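# Ease crate with lidded cans down roller lane to stop

## Task

Guide the crate along the roller lane until it sits at rest against the stop at the lane's end. It must never strike the stop or any arm at speed. The cans standing on its lid must stay where they were placed, and no arm may grasp a can, whether with one gripper or by squeezing it between two arms. When finished, every arm releases and withdraws, and the crate must remain in place with no robot holding it there.

## Robot and tools

Setup: six identical i2rt Big YAM arms, named arm1 to arm6. Each has six revolute joints, a two-finger gripper and a wrist camera. A fixed room camera, cam_high, views the scene from above. All positions use one shared scene frame: origin on the floor, +z up, metres. Arm feet (x, y, z in m; facing in degrees counter-clockwise from +x): arm1 -1.25, +0.67, +0.95, facing -81; arm2 +0.13, +0.62, +0.77, facing -99; arm3 +0.88, +0.70, +0.96, facing -88; arm4 +1.61, -0.66, +0.83, facing +103; arm5 +0.60, -0.63, +0.94, facing +82; arm6 -0.52, -0.70, +0.80, facing +93. So arm1-arm3 stand on the +y side looking toward -y, and arm4-arm6 stand on the -y side looking toward +y; the lane runs between them. Reach is roughly 1.0 m from each joint1 axis. The hand point is midway between the fingertips; its z axis runs along the fingers and the fingers close along its y axis.

Joints (all absolute angles in radians, gripper in metres; tolerance for counting as reached in brackets): joint1_rad -2.879..2.879 (0.045), base yaw, positive counter-clockwise seen from above, 0 points the way the foot faces. joint2_rad 0..3.141 (0.14), shoulder; 0 has the upper arm lying back roughly level, increasing lifts it up and over to the front. joint3_rad 0..3.019 (0.09), elbow; 0 is fully folded, increasing opens. joint4_rad -1.692..1.57 (0.055), wrist pitch, positive tips the fingers up. joint5_rad -1.57..1.57 (0.03), sideways wrist swing, positive toward the arm's right. joint6_rad -2.094..2.094 (0.035), hand roll, positive clockwise viewed from behind the hand. gripper_m 0..0.093 (0.003), fingertip gap; each pad can press about 50-62 N, sometimes less. With joints 1 and 6 at 0 and a level forward hand, the wrist camera sits above the hand looking at the fingertips. Joints move at different speeds, so the hand can sweep a wide curve between postures.

Tools. execute_actions: argument actions is a list holding either zero or one action. An action is an object keyed by arm name; each value is {"joints": {...}} with any subset of the seven keys above, each an absolute target (not an offset). Every arm listed starts at once; each may finish at a different time; no action runs beyond 15 s. Omitted joints or arms keep pushing toward whatever target they had. Optional cameras: list of camera names (arm1_cam_wrist ... arm6_cam_wrist, cam_high, or all); omitted, null or ["all"] returns every camera, [] returns none. An unknown key, camera or out-of-range number rejects the whole call and nothing moves. An empty actions list just reports state and images. The pictures line lists which camera each returned image belongs to.

wait: seconds 0 to 10; commands nothing, the world keeps running, then reports like an empty call. zoom_image: camera name plus region [x0, y0, x1, y1] in pixels of that camera's latest full 504x504 image, top-left is (0,0), at most 504x504. finished_scene: scene number; it ends the scene irreversibly after the robot holds the last command and reports success. Answering without any tool call ends everything.

Reading results. joint_positions gives current angles; joint torques are raw drive outputs per arm joint, offset, scaled and noisy, so they are only a rough contact hint. joint_status explains how each commanded motion ended: off_target (stopped short and may still push), contact_stop or time_out (target dropped, joint holds where it stopped; after a time_out a joint may keep a target clipped near its position and continue pushing, listed under on_its_own), not_followed (a self/inter-arm collision check refused that arm's joint targets; the gripper part still runs, and the refused targets may be retried on later actions). A line "joint command not followed", usually with a cause, accompanies this. on_its_own lists what the robots do without this call's command; "held at" is the held target, not the position. To stop a joint pushing, command its reported position. Tiny changes may not move a joint. MOTOR HOT appears from 85 °C; at 100 °C an OVER-TEMPERATURE FAULT drops that arm until it cools and its keys read limit_stop_at_motor_heat; resend targets afterwards. Once a result reports a stop, later motion calls in that same reply are skipped.

Cautions. Arms do not stop on contact and can press hard, which also heats motors. Two arms pressing hard on each other fails the run, and collisions between arms are not reported; the clearance check ignores fingers, gripper bodies and cameras and may react late. Do not knock anything outside the work area or onto the floor. Move the crate slowly so it reaches the stop gently, push it without gripping or squeezing the cans, and watch that the cans stay put; a loose object may occasionally be nudged by an outside disturbance. The scene keeps running while you compose replies, with the last command held. Finish with grippers open and arms withdrawn, confirming the crate stays against the stop by itself.

Each tool is called after "Request:" by a JSON object that holds its "name" and its "arguments", one argument or row to a line.

## Session

Request:
{"name": "execute_actions", "arguments": {
  "actions": []
}}

Scene clock: 0.00 s.
Joint torques (N m, as the arm reports them, + toward a larger angle): no reading
arm1.joint_positions: joint1_rad=+0.179 joint2_rad=+0.605 joint3_rad=+1.445 joint4_rad=-1.225 joint5_rad=+0.049 joint6_rad=+0.328 gripper_m=+0.094
arm1.joint_status: not commanded
arm1.hand: x=-1.1796 y=+0.4496 z=+1.5468 quat_wxyz=(-0.492, -0.593, -0.580, +0.263) (m; scene frame)
arm2.joint_positions: joint1_rad=-0.239 joint2_rad=+0.493 joint3_rad=+1.364 joint4_rad=-1.167 joint5_rad=-0.224 joint6_rad=+0.199 gripper_m=+0.094
arm2.joint_status: not commanded
arm2.hand: x=+0.1004 y=+0.4238 z=+1.3573 quat_wxyz=(-0.439, -0.673, -0.435, +0.406) (m; scene frame)
arm3.joint_positions: joint1_rad=+0.030 joint2_rad=+0.589 joint3_rad=+1.411 joint4_rad=-1.264 joint5_rad=+0.281 joint6_rad=-0.286 gripper_m=+0.095
arm3.joint_status: not commanded
arm3.hand: x=+0.8549 y=+0.4726 z=+1.5311 quat_wxyz=(-0.239, -0.538, -0.645, +0.488) (m; scene frame)
arm4.joint_positions: joint1_rad=-0.438 joint2_rad=+0.595 joint3_rad=+1.312 joint4_rad=-1.464 joint5_rad=-0.161 joint6_rad=-0.075 gripper_m=+0.094
arm4.joint_status: not commanded
arm4.hand: x=+1.6263 y=-0.4420 z=+1.3186 quat_wxyz=(-0.275, +0.626, -0.665, -0.299) (m; scene frame)
arm5.joint_positions: joint1_rad=+0.313 joint2_rad=+0.581 joint3_rad=+1.378 joint4_rad=-1.148 joint5_rad=-0.093 joint6_rad=-0.089 gripper_m=+0.094
arm5.joint_status: not commanded
arm5.hand: x=+0.5363 y=-0.3981 z=+1.5249 quat_wxyz=(-0.359, +0.668, -0.476, -0.445) (m; scene frame)
arm6.joint_positions: joint1_rad=-0.295 joint2_rad=+0.606 joint3_rad=+1.342 joint4_rad=-1.404 joint5_rad=-0.275 joint6_rad=+0.155 gripper_m=+0.095
arm6.joint_status: not commanded
arm6.hand: x=-0.5054 y=-0.4708 z=+1.3130 quat_wxyz=(-0.228, +0.541, -0.712, -0.384) (m; scene frame)
pictures: arm1_cam_wrist, arm2_cam_wrist, arm3_cam_wrist, arm4_cam_wrist, arm5_cam_wrist, arm6_cam_wrist, cam_high
Images, in order (width x height): arm1_cam_wrist 504x504, arm2_cam_wrist 504x504, arm3_cam_wrist 504x504, arm4_cam_wrist 504x504, arm5_cam_wrist 504x504, arm6_cam_wrist 504x504, cam_high 504x504.

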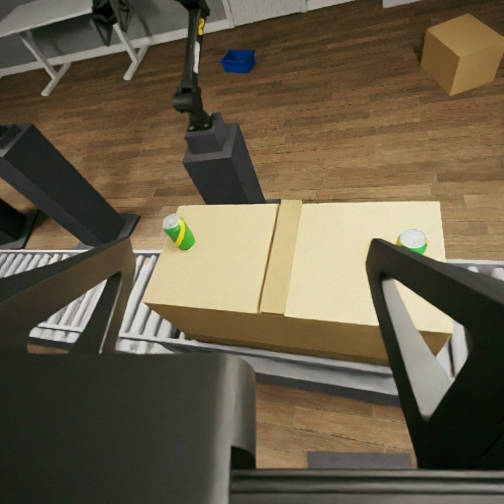

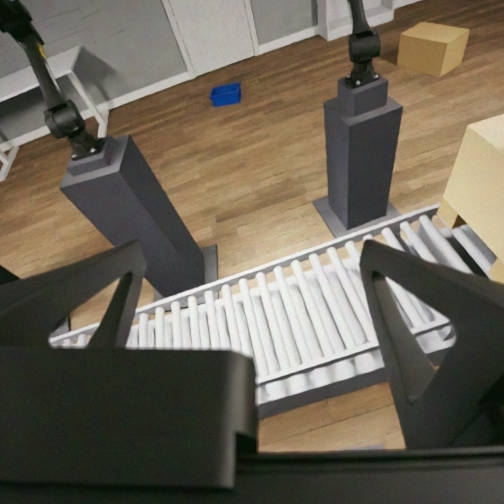

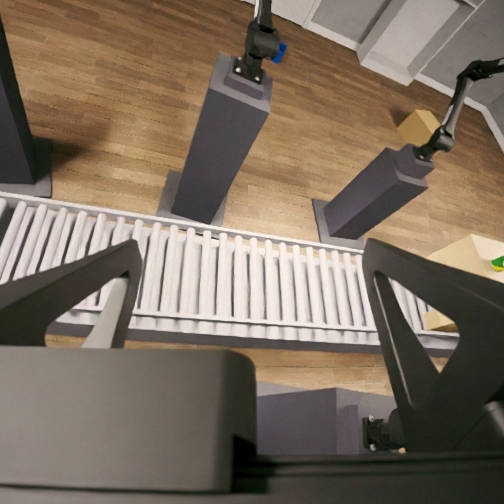

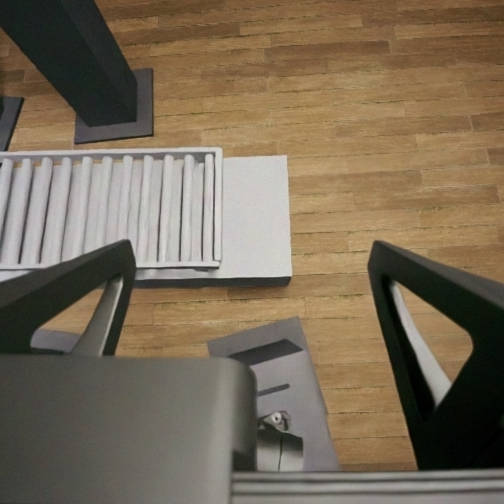

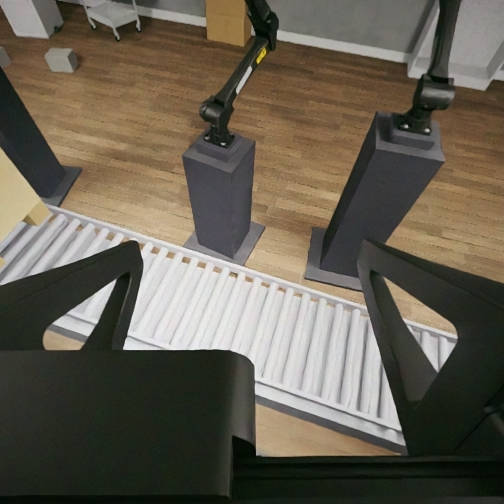

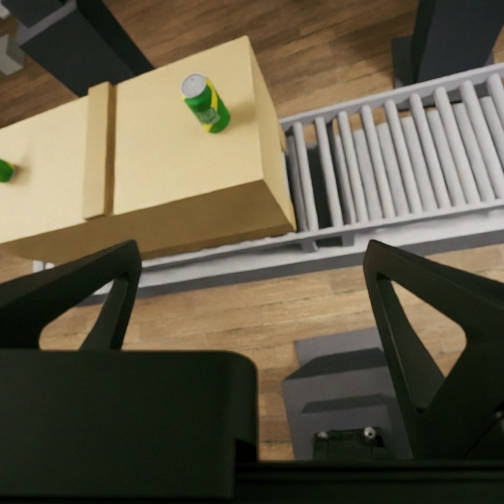

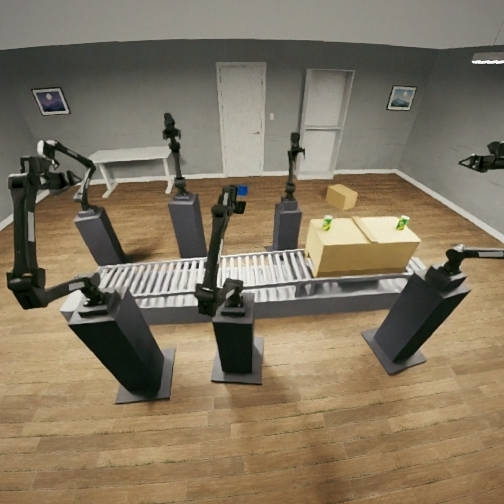

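Request:
{"name": "execute_actions", "arguments": {
  "actions": [
    {"arm1":{"joints":{"joint1_rad":-0.5,"joint2_rad":1.5,"joint3_rad":1.5,"joint4_rad":-1.5,"joint5_rad":0,"joint6_rad":0,"gripper_m":0}},"arm2":{"joints":{"joint1_rad":-0.5,"joint2_rad":2.0,"joint3_rad":2.0,"joint4_rad":-1.5,"joint5_rad":0,"joint6_rad":0,"gripper_m":0}},"arm3":{"joints":{"joint1_rad":0,"joint2_rad":2.0,"joint3_rad":1.5,"joint4_rad":-1.0,"joint5_rad":0,"joint6_rad":0,"gripper_m":0}},"arm4":{"joints":{"joint1_rad":0,"joint2_rad":2.3,"joint3_rad":2.0,"joint4_rad":-1.2,"joint5_rad":0,"joint6_rad":0,"gripper_m":0}},"arm5":{"joints":{"joint1_rad":0.5,"joint2_rad":2.0,"joint3_rad":1.2,"joint4_rad":-0.7,"joint5_rad":0,"joint6_rad":0,"gripper_m":0}}}
  ]
}}

Request:
{"name": "zoom_image", "arguments": {
  "camera": "cam_high",
  "region": [40,170,500,340]
}}

Scene clock: 5.43 s.
Joint torques (N m, as the arm reports them, + toward a larger angle): arm1=[  0.97 -17.62  12.15  -0.4    0.11  -0.13] | arm2=[  0.08 -20.87   8.99  -0.36   0.11  -0.11] | arm3=[ -1.78 -16.01   7.98   1.38  -0.18   0.07] | arm4=[ -1.48 -28.04  10.86   0.31   0.12   0.02] | arm5=[ -1.12 -12.24   7.4    0.69   0.11   0.25] | arm6=[-0.53  2.6   9.35  2.14 -0.23 -0.1 ]
arm1.joint_positions: joint1_rad=-0.503 joint2_rad=+1.515 joint3_rad=+1.471 joint4_rad=-1.485 joint5_rad=+0.000 joint6_rad=+0.014 gripper_m=+0.000
arm1.joint_status: all done
arm1.hand: x=-1.4053 y=+0.2384 z=+1.2032 quat_wxyz=(-0.011, -0.822, -0.569, +0.018) (m; scene frame)
arm2.joint_positions: joint1_rad=-0.495 joint2_rad=+2.032 joint3_rad=+1.977 joint4_rad=-1.492 joint5_rad=-0.003 joint6_rad=+0.009 gripper_m=+0.000
arm2.joint_status: all done
arm2.hand: x=-0.2536 y=+0.1166 z=+0.9426 quat_wxyz=(-0.002, -0.900, -0.437, +0.016) (m; scene frame)
arm3.joint_positions: joint1_rad=+0.006 joint2_rad=+1.979 joint3_rad=+1.487 joint4_rad=-1.009 joint5_rad=+0.003 joint6_rad=-0.013 gripper_m=+0.001
arm3.joint_status: all done
arm3.hand: x=+0.9113 y=+0.1091 z=+0.9814 quat_wxyz=(-0.022, -0.685, -0.727, +0.027) (m; scene frame)
arm4.joint_positions: joint1_rad=-0.001 joint2_rad=+2.329 joint3_rad=+1.983 joint4_rad=-1.205 joint5_rad=-0.002 joint6_rad=-0.008 gripper_m=+0.001
arm4.joint_status: all done
arm4.hand: x=+1.4496 y=+0.0214 z=+0.8178 quat_wxyz=(-0.005, +0.786, -0.618, -0.009) (m; scene frame)
arm5.joint_positions: joint1_rad=+0.496 joint2_rad=+2.007 joint3_rad=+1.195 joint4_rad=-0.712 joint5_rad=-0.004 joint6_rad=-0.012 gripper_m=+0.000
arm5.joint_status: all done
arm5.hand: x=+0.4156 y=-0.1487 z=+0.8614 quat_wxyz=(-0.012, +0.825, -0.565, -0.017) (m; scene frame)
arm6.joint_positions: joint1_rad=-0.295 joint2_rad=+0.606 joint3_rad=+1.342 joint4_rad=-1.404 joint5_rad=-0.275 joint6_rad=+0.155 gripper_m=+0.095
arm6.joint_status: not commanded
arm6.hand: x=-0.5054 y=-0.4708 z=+1.3130 quat_wxyz=(-0.228, +0.541, -0.712, -0.384) (m; scene frame)
pictures: arm1_cam_wrist, arm2_cam_wrist, arm3_cam_wrist, arm4_cam_wrist, arm5_cam_wrist, arm6_cam_wrist, cam_high
Images, in order (width x height): arm1_cam_wrist 504x504, arm2_cam_wrist 504x504, arm3_cam_wrist 504x504, arm4_cam_wrist 504x504, arm5_cam_wrist 504x504, arm6_cam_wrist 504x504, cam_high 504x504.

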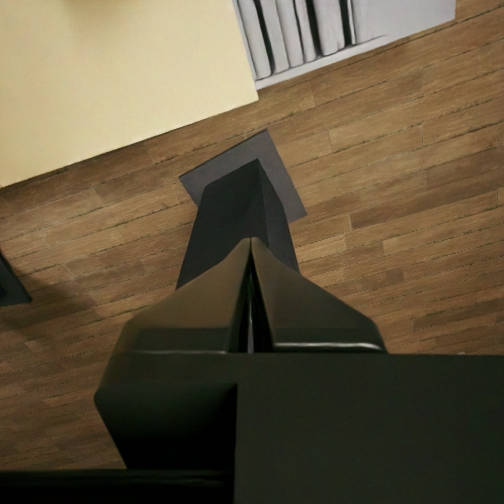

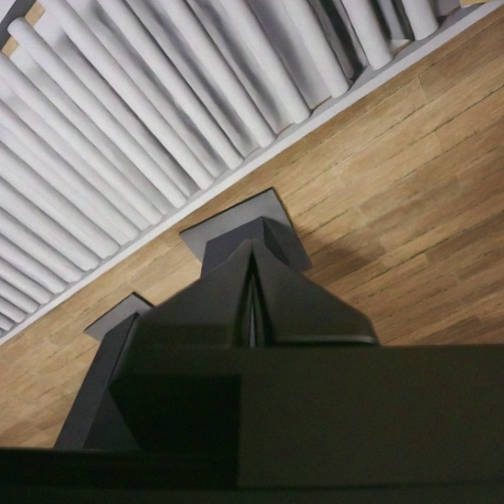

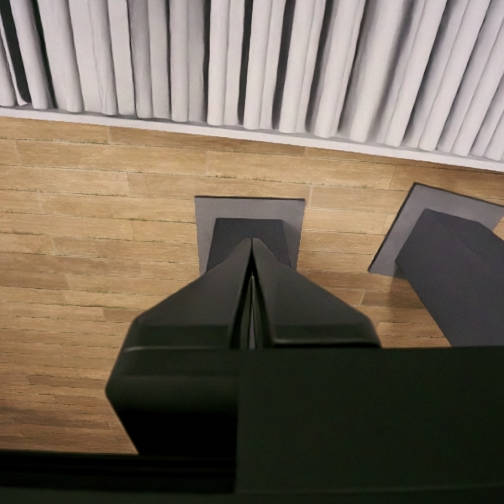

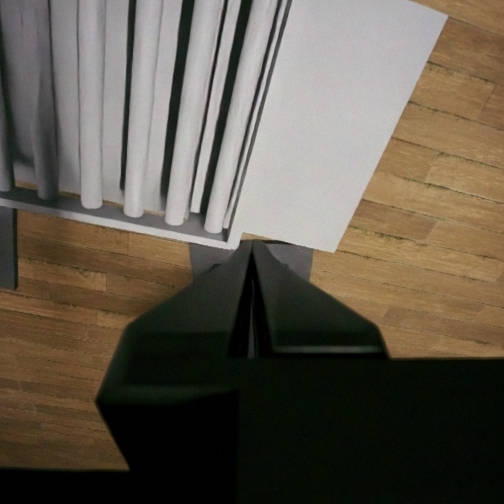

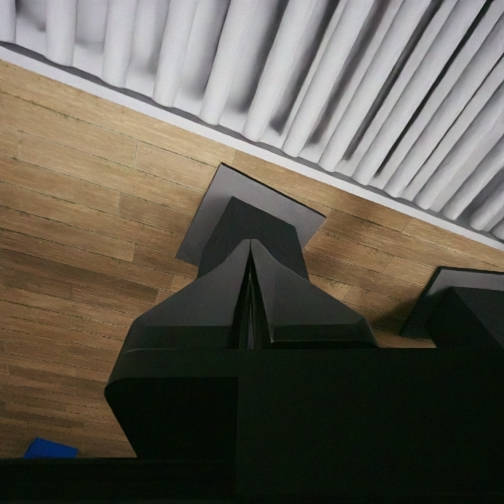

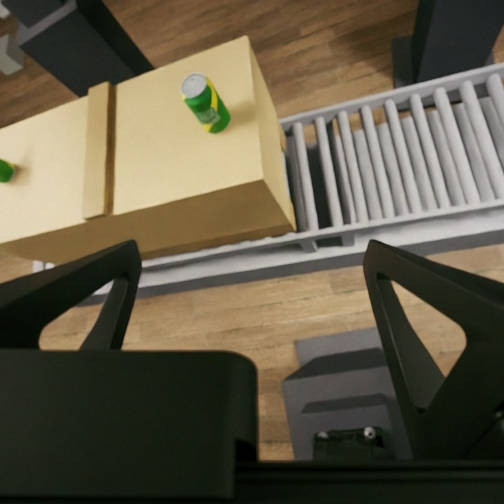

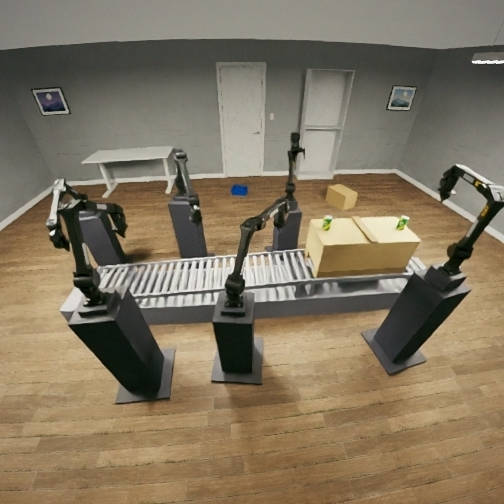

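Region (40, 170, 500, 340) of cam_high's 504x504 image, scaled by 1.096, with more detail than that image has; it fills the top 186 rows of this view, and the rest is white.

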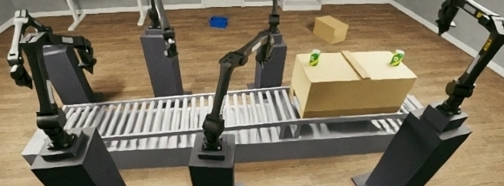

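Request:
{"name": "execute_actions", "arguments": {
  "actions": [
    {"arm1":{"joints":{"joint1_rad":-0.8,"joint2_rad":2.72,"joint3_rad":1.82,"joint4_rad":-0.67}},"arm2":{"joints":{"joint1_rad":-0.6,"joint2_rad":2.79,"joint3_rad":2.32,"joint4_rad":-1.1}},"arm3":{"joints":{"joint2_rad":1,"joint3_rad":1.2}},"arm4":{"joints":{"joint2_rad":1.2,"joint3_rad":1.3}}}
  ],
  "cameras": ["arm1_cam_wrist","arm2_cam_wrist","arm6_cam_wrist","cam_high"]
}}

Scene clock: 9.93 s.
Joint torques (N m, as the arm reports them, + toward a larger angle): arm1=[  1.29 -30.02   7.79   0.69   0.12  -0.12] | arm2=[  0.37 -24.84   8.7    0.15   0.05  -0.1 ] | arm3=[-1.75 -4.21  9.48  2.61 -0.18  0.07] | arm4=[-1.08 -7.53  9.79  1.23  0.16 -0.06] | arm5=[ -0.57 -12.84   7.46   0.54   0.06   0.27] | arm6=[-0.44  2.47  9.35  2.14 -0.23 -0.11]
arm1.joint_positions: joint1_rad=-0.807 joint2_rad=+2.759 joint3_rad=+1.793 joint4_rad=-0.685 joint5_rad=+0.000 joint6_rad=+0.012 gripper_m=+0.000
arm1.joint_status: all done
arm1.hand: x=-1.6119 y=+0.1979 z=+0.6037 quat_wxyz=(+0.020, -0.898, -0.439, -0.034) (m; scene frame)
arm2.joint_positions: joint1_rad=-0.600 joint2_rad=+2.810 joint3_rad=+2.285 joint4_rad=-1.106 joint5_rad=-0.001 joint6_rad=+0.008 gripper_m=+0.000
arm2.joint_status: all done
arm2.hand: x=-0.3653 y=+0.1044 z=+0.5242 quat_wxyz=(+0.016, -0.921, -0.389, -0.022) (m; scene frame)
arm3.joint_positions: joint1_rad=+0.006 joint2_rad=+0.989 joint3_rad=+1.192 joint4_rad=-1.008 joint5_rad=+0.003 joint6_rad=-0.013 gripper_m=+0.001
arm3.joint_status: all done
arm3.hand: x=+0.9048 y=+0.2818 z=+1.3399 quat_wxyz=(-0.266, -0.636, -0.675, +0.262) (m; scene frame)
arm4.joint_positions: joint1_rad=-0.001 joint2_rad=+1.186 joint3_rad=+1.309 joint4_rad=-1.204 joint5_rad=-0.002 joint6_rad=-0.008 gripper_m=+0.001
arm4.joint_status: all done
arm4.hand: x=+1.5091 y=-0.2303 z=+1.1707 quat_wxyz=(-0.150, +0.763, -0.599, -0.190) (m; scene frame)
arm5.joint_positions: joint1_rad=+0.496 joint2_rad=+2.007 joint3_rad=+1.195 joint4_rad=-0.712 joint5_rad=-0.004 joint6_rad=-0.012 gripper_m=+0.000
arm5.joint_status: not commanded
arm5.hand: x=+0.4156 y=-0.1487 z=+0.8614 quat_wxyz=(-0.012, +0.825, -0.565, -0.017) (m; scene frame)
arm6.joint_positions: joint1_rad=-0.295 joint2_rad=+0.606 joint3_rad=+1.342 joint4_rad=-1.404 joint5_rad=-0.275 joint6_rad=+0.155 gripper_m=+0.095
arm6.joint_status: not commanded
arm6.hand: x=-0.5054 y=-0.4708 z=+1.3130 quat_wxyz=(-0.228, +0.541, -0.712, -0.384) (m; scene frame)
pictures: arm1_cam_wrist, arm2_cam_wrist, arm6_cam_wrist, cam_high
Images, in order (width x height): arm1_cam_wrist 504x504, arm2_cam_wrist 504x504, arm6_cam_wrist 504x504, cam_high 504x504.

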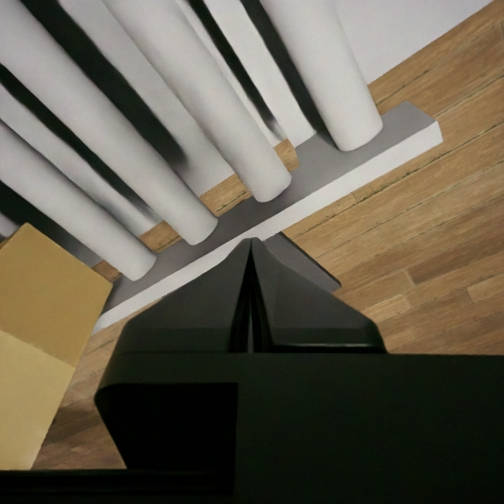

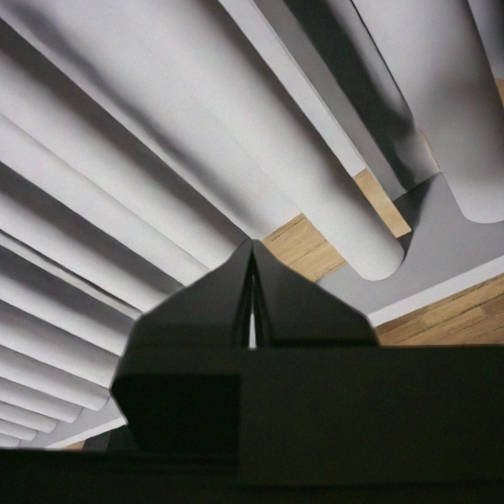

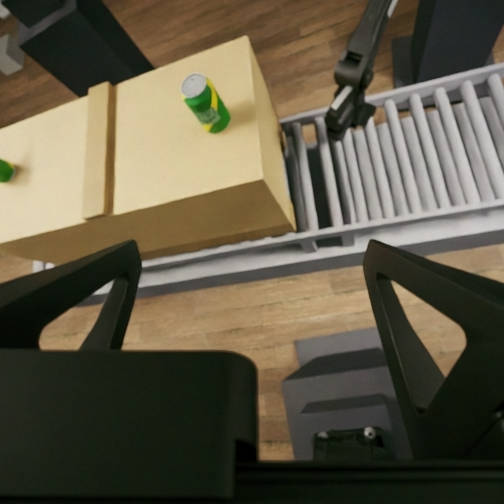

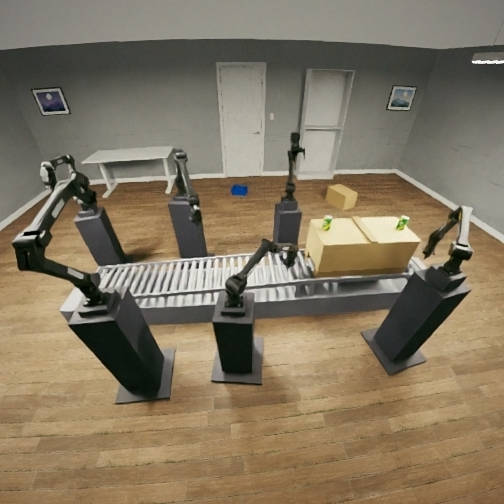

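Request:
{"name": "execute_actions", "arguments": {
  "actions": [
    {"arm1":{"joints":{"joint1_rad":-0.62,"joint3_rad":1.9,"joint4_rad":-0.45,"joint6_rad":1}},"arm2":{"joints":{"joint1_rad":-0.7,"joint4_rad":-0.6,"joint6_rad":-1.5}}}
  ],
  "cameras": ["arm1_cam_wrist","arm2_cam_wrist","arm6_cam_wrist","cam_high"]
}}

Scene clock: 12.97 s.
Joint torques (N m, as the arm reports them, + toward a larger angle): arm1=[  0.55 -30.93   9.32   1.3    0.21   0.16] | arm2=[  0.24 -25.42   9.28   1.41  -0.03  -0.08] | arm3=[-1.75 -4.13  9.42  2.62 -0.17  0.06] | arm4=[-1.15 -8.38  9.78  1.2   0.13 -0.03] | arm5=[ -1.16 -12.5    7.43   0.37   0.02   0.28] | arm6=[-0.52  2.51  9.34  2.15 -0.24 -0.11]
arm1.joint_positions: joint1_rad=-0.619 joint2_rad=+2.749 joint3_rad=+1.868 joint4_rad=-0.468 joint5_rad=+0.000 joint6_rad=+0.986 gripper_m=+0.000
arm1.joint_status: all done
arm1.hand: x=-1.5603 y=+0.0503 z=+0.6316 quat_wxyz=(-0.095, -0.992, -0.062, +0.057) (m; scene frame)
arm2.joint_positions: joint1_rad=-0.698 joint2_rad=+2.810 joint3_rad=+2.285 joint4_rad=-0.615 joint5_rad=-0.001 joint6_rad=-1.491 gripper_m=+0.000
arm2.joint_status: all done
arm2.hand: x=-0.5022 y=+0.0784 z=+0.5481 quat_wxyz=(+0.088, -0.441, -0.871, +0.200) (m; scene frame)
arm3.joint_positions: joint1_rad=+0.006 joint2_rad=+0.989 joint3_rad=+1.192 joint4_rad=-1.008 joint5_rad=+0.003 joint6_rad=-0.013 gripper_m=+0.001
arm3.joint_status: not commanded
arm3.hand: x=+0.9048 y=+0.2818 z=+1.3399 quat_wxyz=(-0.266, -0.636, -0.675, +0.262) (m; scene frame)
arm4.joint_positions: joint1_rad=-0.001 joint2_rad=+1.186 joint3_rad=+1.309 joint4_rad=-1.204 joint5_rad=-0.002 joint6_rad=-0.008 gripper_m=+0.001
arm4.joint_status: not commanded
arm4.hand: x=+1.5091 y=-0.2303 z=+1.1707 quat_wxyz=(-0.150, +0.763, -0.599, -0.190) (m; scene frame)
arm5.joint_positions: joint1_rad=+0.496 joint2_rad=+2.007 joint3_rad=+1.195 joint4_rad=-0.712 joint5_rad=-0.004 joint6_rad=-0.012 gripper_m=+0.000
arm5.joint_status: not commanded
arm5.hand: x=+0.4156 y=-0.1487 z=+0.8614 quat_wxyz=(-0.012, +0.825, -0.565, -0.017) (m; scene frame)
arm6.joint_positions: joint1_rad=-0.295 joint2_rad=+0.606 joint3_rad=+1.342 joint4_rad=-1.404 joint5_rad=-0.275 joint6_rad=+0.155 gripper_m=+0.095
arm6.joint_status: not commanded
arm6.hand: x=-0.5054 y=-0.4708 z=+1.3130 quat_wxyz=(-0.228, +0.541, -0.712, -0.384) (m; scene frame)
pictures: arm1_cam_wrist, arm2_cam_wrist, arm6_cam_wrist, cam_high
Images, in order (width x height): arm1_cam_wrist 504x504, arm2_cam_wrist 504x504, arm6_cam_wrist 504x504, cam_high 504x504.

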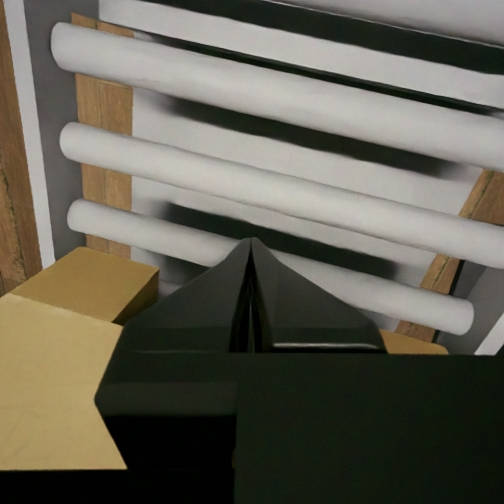

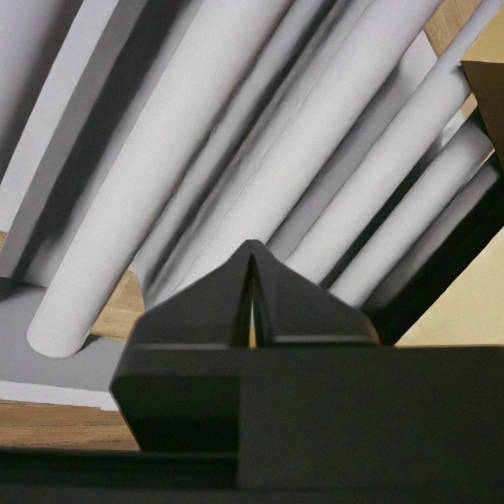

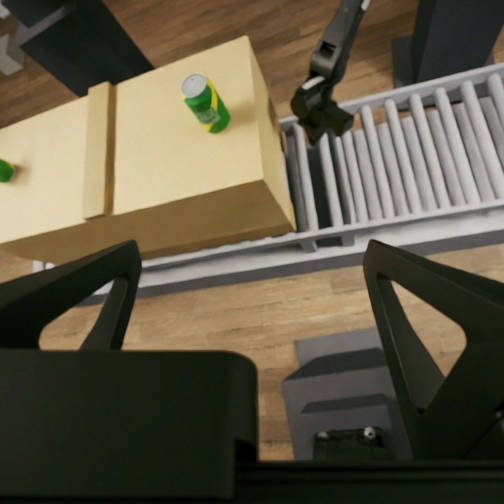

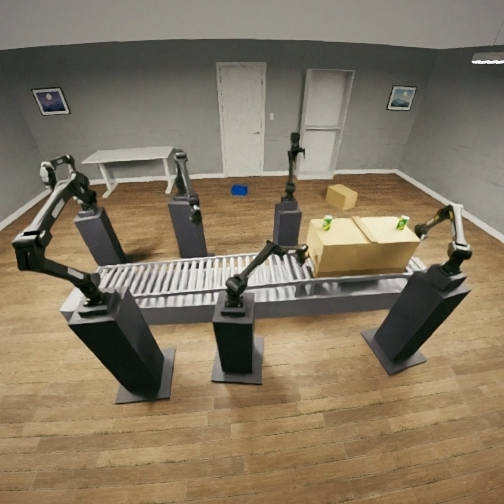

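Request:
{"name": "execute_actions", "arguments": {
  "actions": [
    {"arm1":{"joints":{"joint1_rad":-0.55}},"arm2":{"joints":{"joint2_rad":2.7}}}
  ],
  "cameras": ["arm6_cam_wrist"]
}}

Request:
{"name": "execute_actions", "arguments": {
  "actions": [
    {"arm1":{"joints":{"joint1_rad":-0.48}}}
  ],
  "cameras": ["arm6_cam_wrist","cam_high"]
}}

Scene clock: 15.23 s.
Joint torques (N m, as the arm reports them, + toward a larger angle): arm1=[  0.2  -30.55   9.33   1.27   0.22   0.13] | arm2=[  0.18 -25.73   9.69   1.48  -0.03  -0.06] | arm3=[-1.65 -4.1   9.42  2.63 -0.17  0.07] | arm4=[-1.1  -7.74  9.95  1.41  0.1   0.  ] | arm5=[ -0.66 -11.92   7.5    0.44   0.01   0.29] | arm6=[-0.41  2.64  9.37  2.16 -0.24 -0.11]
arm1.joint_positions: joint1_rad=-0.543 joint2_rad=+2.749 joint3_rad=+1.868 joint4_rad=-0.468 joint5_rad=+0.000 joint6_rad=+0.986 gripper_m=+0.000
arm1.joint_status: all done
arm1.hand: x=-1.5122 y=+0.0286 z=+0.6314 quat_wxyz=(-0.097, -0.989, -0.099, +0.053) (m; scene frame)
arm2.joint_positions: joint1_rad=-0.698 joint2_rad=+2.719 joint3_rad=+2.285 joint4_rad=-0.612 joint5_rad=-0.001 joint6_rad=-1.491 gripper_m=+0.000
arm2.joint_status: all done
arm2.hand: x=-0.5235 y=+0.0589 z=+0.6239 quat_wxyz=(+0.105, -0.435, -0.861, +0.242) (m; scene frame)
arm3.joint_positions: joint1_rad=+0.006 joint2_rad=+0.989 joint3_rad=+1.192 joint4_rad=-1.008 joint5_rad=+0.003 joint6_rad=-0.013 gripper_m=+0.001
arm3.joint_status: not commanded
arm3.hand: x=+0.9048 y=+0.2818 z=+1.3399 quat_wxyz=(-0.266, -0.636, -0.675, +0.262) (m; scene frame)
arm4.joint_positions: joint1_rad=-0.001 joint2_rad=+1.186 joint3_rad=+1.309 joint4_rad=-1.204 joint5_rad=-0.002 joint6_rad=-0.008 gripper_m=+0.001
arm4.joint_status: not commanded
arm4.hand: x=+1.5091 y=-0.2303 z=+1.1707 quat_wxyz=(-0.150, +0.763, -0.599, -0.190) (m; scene frame)
arm5.joint_positions: joint1_rad=+0.496 joint2_rad=+2.007 joint3_rad=+1.195 joint4_rad=-0.712 joint5_rad=-0.004 joint6_rad=-0.012 gripper_m=+0.000
arm5.joint_status: not commanded
arm5.hand: x=+0.4156 y=-0.1487 z=+0.8614 quat_wxyz=(-0.012, +0.825, -0.565, -0.017) (m; scene frame)
arm6.joint_positions: joint1_rad=-0.295 joint2_rad=+0.606 joint3_rad=+1.342 joint4_rad=-1.404 joint5_rad=-0.275 joint6_rad=+0.155 gripper_m=+0.095
arm6.joint_status: not commanded
arm6.hand: x=-0.5054 y=-0.4708 z=+1.3130 quat_wxyz=(-0.228, +0.541, -0.712, -0.384) (m; scene frame)
pictures: arm6_cam_wrist
Images, in order (width x height): arm6_cam_wrist 504x504.

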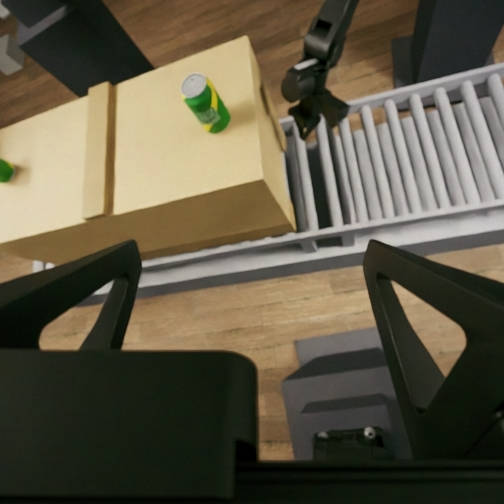

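Scene clock: 16.50 s.
Joint torques (N m, as the arm reports them, + toward a larger angle): arm1=[  1.21 -30.48   9.3    1.25   0.27   0.12] | arm2=[  0.19 -25.75   9.7    1.43  -0.03  -0.06] | arm3=[-1.73 -4.12  9.42  2.64 -0.18  0.07] | arm4=[-1.41 -7.83  9.69  1.3   0.13 -0.02] | arm5=[ -1.11 -12.23   7.53   0.41   0.11   0.28] | arm6=[-0.53  2.6   9.33  2.16 -0.24 -0.1 ]
arm1.joint_positions: joint1_rad=-0.493 joint2_rad=+2.749 joint3_rad=+1.868 joint4_rad=-0.468 joint5_rad=-0.001 joint6_rad=+0.987 gripper_m=+0.000
arm1.joint_status: all done
arm1.hand: x=-1.4798 y=+0.0164 z=+0.6313 quat_wxyz=(-0.098, -0.986, -0.124, +0.050) (m; scene frame)
arm2.joint_positions: joint1_rad=-0.698 joint2_rad=+2.719 joint3_rad=+2.285 joint4_rad=-0.612 joint5_rad=-0.001 joint6_rad=-1.491 gripper_m=+0.000
arm2.joint_status: not commanded
arm2.hand: x=-0.5235 y=+0.0589 z=+0.6239 quat_wxyz=(+0.105, -0.435, -0.861, +0.242) (m; scene frame)
arm3.joint_positions: joint1_rad=+0.006 joint2_rad=+0.989 joint3_rad=+1.192 joint4_rad=-1.008 joint5_rad=+0.003 joint6_rad=-0.013 gripper_m=+0.001
arm3.joint_status: not commanded
arm3.hand: x=+0.9048 y=+0.2818 z=+1.3399 quat_wxyz=(-0.266, -0.636, -0.675, +0.262) (m; scene frame)
arm4.joint_positions: joint1_rad=-0.001 joint2_rad=+1.186 joint3_rad=+1.309 joint4_rad=-1.204 joint5_rad=-0.002 joint6_rad=-0.008 gripper_m=+0.001
arm4.joint_status: not commanded
arm4.hand: x=+1.5091 y=-0.2303 z=+1.1707 quat_wxyz=(-0.150, +0.763, -0.599, -0.190) (m; scene frame)
arm5.joint_positions: joint1_rad=+0.496 joint2_rad=+2.007 joint3_rad=+1.195 joint4_rad=-0.712 joint5_rad=-0.004 joint6_rad=-0.012 gripper_m=+0.000
arm5.joint_status: not commanded
arm5.hand: x=+0.4156 y=-0.1487 z=+0.8614 quat_wxyz=(-0.012, +0.825, -0.565, -0.017) (m; scene frame)
arm6.joint_positions: joint1_rad=-0.295 joint2_rad=+0.606 joint3_rad=+1.342 joint4_rad=-1.404 joint5_rad=-0.275 joint6_rad=+0.155 gripper_m=+0.095
arm6.joint_status: not commanded
arm6.hand: x=-0.5054 y=-0.4708 z=+1.3130 quat_wxyz=(-0.228, +0.541, -0.712, -0.384) (m; scene frame)
pictures: arm6_cam_wrist, cam_high
Images, in order (width x height): arm6_cam_wrist 504x504, cam_high 504x504.

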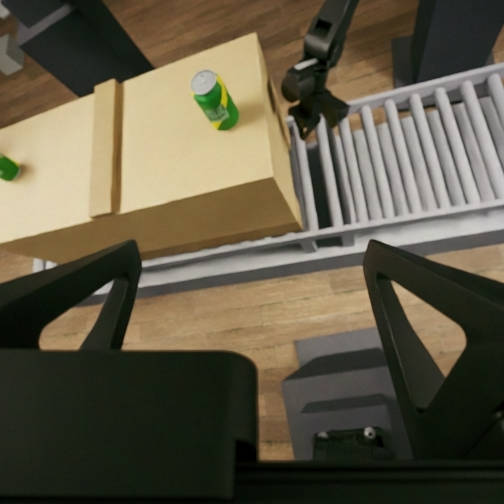

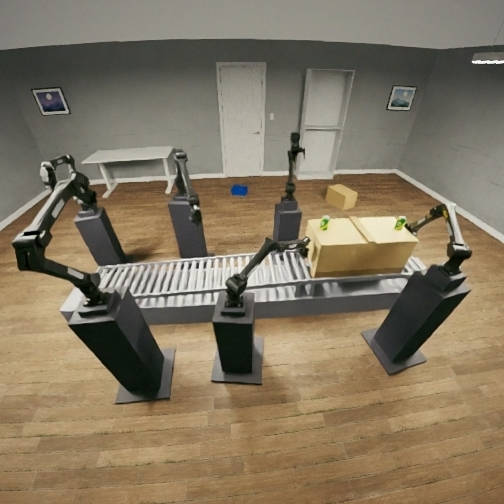

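Request:
{"name": "execute_actions", "arguments": {
  "actions": [
    {"arm1":{"joints":{"joint1_rad":-0.4}},"arm2":{"joints":{"joint1_rad":-0.65}}}
  ],
  "cameras": ["arm6_cam_wrist"]
}}

Request:
{"name": "execute_actions", "arguments": {
  "actions": [
    {"arm1":{"joints":{"joint1_rad":-0.32}},"arm2":{"joints":{"joint1_rad":-0.59,"joint4_rad":-0.7}}}
  ],
  "cameras": ["arm6_cam_wrist"]
}}

Request:
{"name": "execute_actions", "arguments": {
  "actions": [
    {"arm1":{"joints":{"joint1_rad":-0.24}},"arm2":{"joints":{"joint1_rad":-0.53,"joint4_rad":-0.8}}}
  ],
  "cameras": ["arm6_cam_wrist","cam_high"]
}}

Scene clock: 19.67 s.
Joint torques (N m, as the arm reports them, + toward a larger angle): arm1=[  1.87 -30.53   9.33   1.25   0.27   0.12] | arm2=[ -0.87 -25.74   9.69   1.51   0.04  -0.04] | arm3=[-1.79 -4.17  9.41  2.62 -0.18  0.07] | arm4=[-1.75 -7.34  9.82  1.44  0.14 -0.06] | arm5=[ -1.09 -12.46   7.46   0.58   0.04   0.27] | arm6=[-0.57  2.61  9.33  2.17 -0.24 -0.11]
arm1.joint_positions: joint1_rad=-0.403 joint2_rad=+2.749 joint3_rad=+1.868 joint4_rad=-0.468 joint5_rad=-0.001 joint6_rad=+0.987 gripper_m=+0.000
arm1.joint_status: all done
arm1.hand: x=-1.4202 y=-0.0014 z=+0.6311 quat_wxyz=(-0.100, -0.980, -0.168, +0.046) (m; scene frame)
arm2.joint_positions: joint1_rad=-0.635 joint2_rad=+2.719 joint3_rad=+2.285 joint4_rad=-0.613 joint5_rad=-0.003 joint6_rad=-1.493 gripper_m=+0.000
arm2.joint_status: all done
arm2.hand: x=-0.4863 y=+0.0186 z=+0.6231 quat_wxyz=(+0.097, -0.407, -0.875, +0.244) (m; scene frame)
arm3.joint_positions: joint1_rad=+0.006 joint2_rad=+0.989 joint3_rad=+1.192 joint4_rad=-1.008 joint5_rad=+0.003 joint6_rad=-0.013 gripper_m=+0.001
arm3.joint_status: not commanded
arm3.hand: x=+0.9048 y=+0.2818 z=+1.3399 quat_wxyz=(-0.266, -0.636, -0.675, +0.262) (m; scene frame)
arm4.joint_positions: joint1_rad=-0.001 joint2_rad=+1.186 joint3_rad=+1.309 joint4_rad=-1.204 joint5_rad=-0.002 joint6_rad=-0.008 gripper_m=+0.001
arm4.joint_status: not commanded
arm4.hand: x=+1.5091 y=-0.2303 z=+1.1707 quat_wxyz=(-0.150, +0.763, -0.599, -0.190) (m; scene frame)
arm5.joint_positions: joint1_rad=+0.496 joint2_rad=+2.007 joint3_rad=+1.195 joint4_rad=-0.712 joint5_rad=-0.004 joint6_rad=-0.012 gripper_m=+0.000
arm5.joint_status: not commanded
arm5.hand: x=+0.4156 y=-0.1487 z=+0.8614 quat_wxyz=(-0.012, +0.825, -0.565, -0.017) (m; scene frame)
arm6.joint_positions: joint1_rad=-0.295 joint2_rad=+0.606 joint3_rad=+1.342 joint4_rad=-1.404 joint5_rad=-0.275 joint6_rad=+0.155 gripper_m=+0.095
arm6.joint_status: not commanded
arm6.hand: x=-0.5054 y=-0.4708 z=+1.3130 quat_wxyz=(-0.228, +0.541, -0.712, -0.384) (m; scene frame)
pictures: arm6_cam_wrist
Images, in order (width x height): arm6_cam_wrist 504x504.

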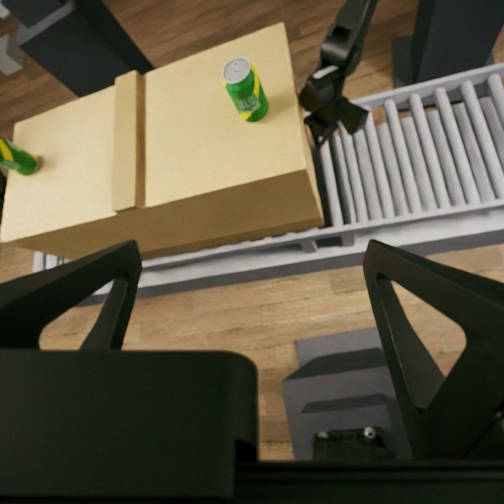

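Scene clock: 21.03 s.
Joint torques (N m, as the arm reports them, + toward a larger angle): arm1=[  1.41 -30.69   9.31   1.26   0.29   0.12] | arm2=[ -0.1  -25.45   9.61   0.42   0.    -0.05] | arm3=[-1.81 -4.16  9.43  2.63 -0.17  0.07] | arm4=[-1.21 -8.36  9.74  1.37  0.1  -0.01] | arm5=[ -1.47 -12.19   7.35   0.59   0.04   0.24] | arm6=[-0.56  2.5   9.34  2.13 -0.24 -0.11]
arm1.joint_positions: joint1_rad=-0.328 joint2_rad=+2.749 joint3_rad=+1.868 joint4_rad=-0.468 joint5_rad=-0.002 joint6_rad=+0.987 gripper_m=+0.000
arm1.joint_status: all done
arm1.hand: x=-1.3690 y=-0.0122 z=+0.6309 quat_wxyz=(-0.102, -0.973, -0.204, +0.041) (m; scene frame)
arm2.joint_positions: joint1_rad=-0.580 joint2_rad=+2.719 joint3_rad=+2.285 joint4_rad=-0.694 joint5_rad=-0.002 joint6_rad=-1.493 gripper_m=+0.000
arm2.joint_status: all done
arm2.hand: x=-0.4409 y=-0.0011 z=+0.6132 quat_wxyz=(+0.078, -0.387, -0.895, +0.209) (m; scene frame)
arm3.joint_positions: joint1_rad=+0.006 joint2_rad=+0.989 joint3_rad=+1.192 joint4_rad=-1.008 joint5_rad=+0.003 joint6_rad=-0.013 gripper_m=+0.001
arm3.joint_status: not commanded
arm3.hand: x=+0.9048 y=+0.2818 z=+1.3399 quat_wxyz=(-0.266, -0.636, -0.675, +0.262) (m; scene frame)
arm4.joint_positions: joint1_rad=-0.001 joint2_rad=+1.186 joint3_rad=+1.309 joint4_rad=-1.204 joint5_rad=-0.002 joint6_rad=-0.008 gripper_m=+0.001
arm4.joint_status: not commanded
arm4.hand: x=+1.5091 y=-0.2303 z=+1.1707 quat_wxyz=(-0.150, +0.763, -0.599, -0.190) (m; scene frame)
arm5.joint_positions: joint1_rad=+0.496 joint2_rad=+2.007 joint3_rad=+1.195 joint4_rad=-0.712 joint5_rad=-0.004 joint6_rad=-0.012 gripper_m=+0.000
arm5.joint_status: not commanded
arm5.hand: x=+0.4156 y=-0.1487 z=+0.8614 quat_wxyz=(-0.012, +0.825, -0.565, -0.017) (m; scene frame)
arm6.joint_positions: joint1_rad=-0.295 joint2_rad=+0.606 joint3_rad=+1.342 joint4_rad=-1.404 joint5_rad=-0.275 joint6_rad=+0.155 gripper_m=+0.095
arm6.joint_status: not commanded
arm6.hand: x=-0.5054 y=-0.4708 z=+1.3130 quat_wxyz=(-0.228, +0.541, -0.712, -0.384) (m; scene frame)
pictures: arm6_cam_wrist
Images, in order (width x height): arm6_cam_wrist 504x504.

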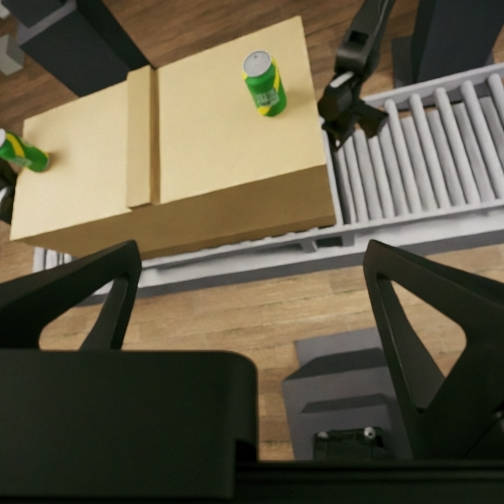

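Scene clock: 22.33 s.
Joint torques (N m, as the arm reports them, + toward a larger angle): arm1=[  1.47 -30.29   9.26   1.25   0.24   0.11] | arm2=[ -1.12 -25.21   9.47   0.32  -0.09  -0.06] | arm3=[-1.75 -4.17  9.41  2.61 -0.18  0.07] | arm4=[-1.28 -7.88  9.86  1.4   0.1  -0.03] | arm5=[ -0.52 -11.8    7.58   0.34   0.08   0.24] | arm6=[-0.51  2.57  9.34  2.16 -0.23 -0.12]
arm1.joint_positions: joint1_rad=-0.249 joint2_rad=+2.749 joint3_rad=+1.868 joint4_rad=-0.468 joint5_rad=-0.001 joint6_rad=+0.988 gripper_m=+0.000
arm1.joint_status: all done
arm1.hand: x=-1.3148 y=-0.0194 z=+0.6307 quat_wxyz=(-0.103, -0.964, -0.242, +0.038) (m; scene frame)
arm2.joint_positions: joint1_rad=-0.509 joint2_rad=+2.719 joint3_rad=+2.285 joint4_rad=-0.796 joint5_rad=+0.001 joint6_rad=-1.493 gripper_m=+0.000
arm2.joint_status: all done
arm2.hand: x=-0.3811 y=-0.0218 z=+0.6027 quat_wxyz=(+0.057, -0.359, -0.917, +0.163) (m; scene frame)
arm3.joint_positions: joint1_rad=+0.006 joint2_rad=+0.989 joint3_rad=+1.192 joint4_rad=-1.008 joint5_rad=+0.003 joint6_rad=-0.013 gripper_m=+0.001
arm3.joint_status: not commanded
arm3.hand: x=+0.9048 y=+0.2818 z=+1.3399 quat_wxyz=(-0.266, -0.636, -0.675, +0.262) (m; scene frame)
arm4.joint_positions: joint1_rad=-0.001 joint2_rad=+1.186 joint3_rad=+1.309 joint4_rad=-1.204 joint5_rad=-0.002 joint6_rad=-0.008 gripper_m=+0.001
arm4.joint_status: not commanded
arm4.hand: x=+1.5091 y=-0.2303 z=+1.1707 quat_wxyz=(-0.150, +0.763, -0.599, -0.190) (m; scene frame)
arm5.joint_positions: joint1_rad=+0.496 joint2_rad=+2.007 joint3_rad=+1.195 joint4_rad=-0.712 joint5_rad=-0.004 joint6_rad=-0.012 gripper_m=+0.000
arm5.joint_status: not commanded
arm5.hand: x=+0.4156 y=-0.1487 z=+0.8614 quat_wxyz=(-0.012, +0.825, -0.565, -0.017) (m; scene frame)
arm6.joint_positions: joint1_rad=-0.295 joint2_rad=+0.606 joint3_rad=+1.342 joint4_rad=-1.404 joint5_rad=-0.275 joint6_rad=+0.155 gripper_m=+0.095
arm6.joint_status: not commanded
arm6.hand: x=-0.5054 y=-0.4708 z=+1.3130 quat_wxyz=(-0.228, +0.541, -0.712, -0.384) (m; scene frame)
pictures: arm6_cam_wrist, cam_high
Images, in order (width x height): arm6_cam_wrist 504x504, cam_high 504x504.

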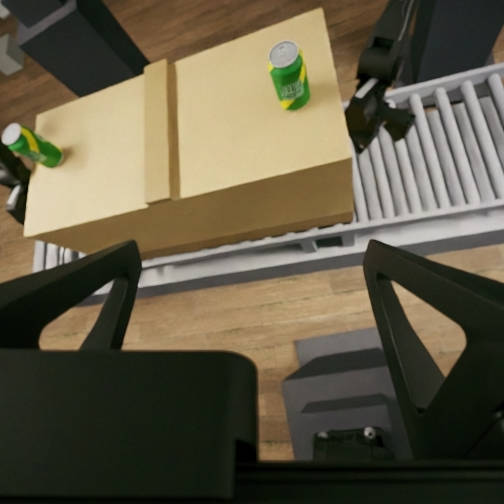

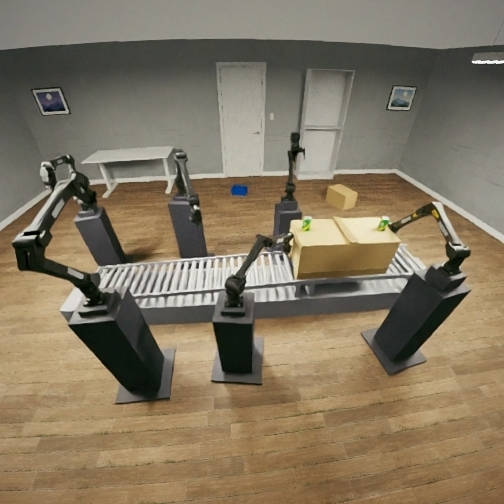

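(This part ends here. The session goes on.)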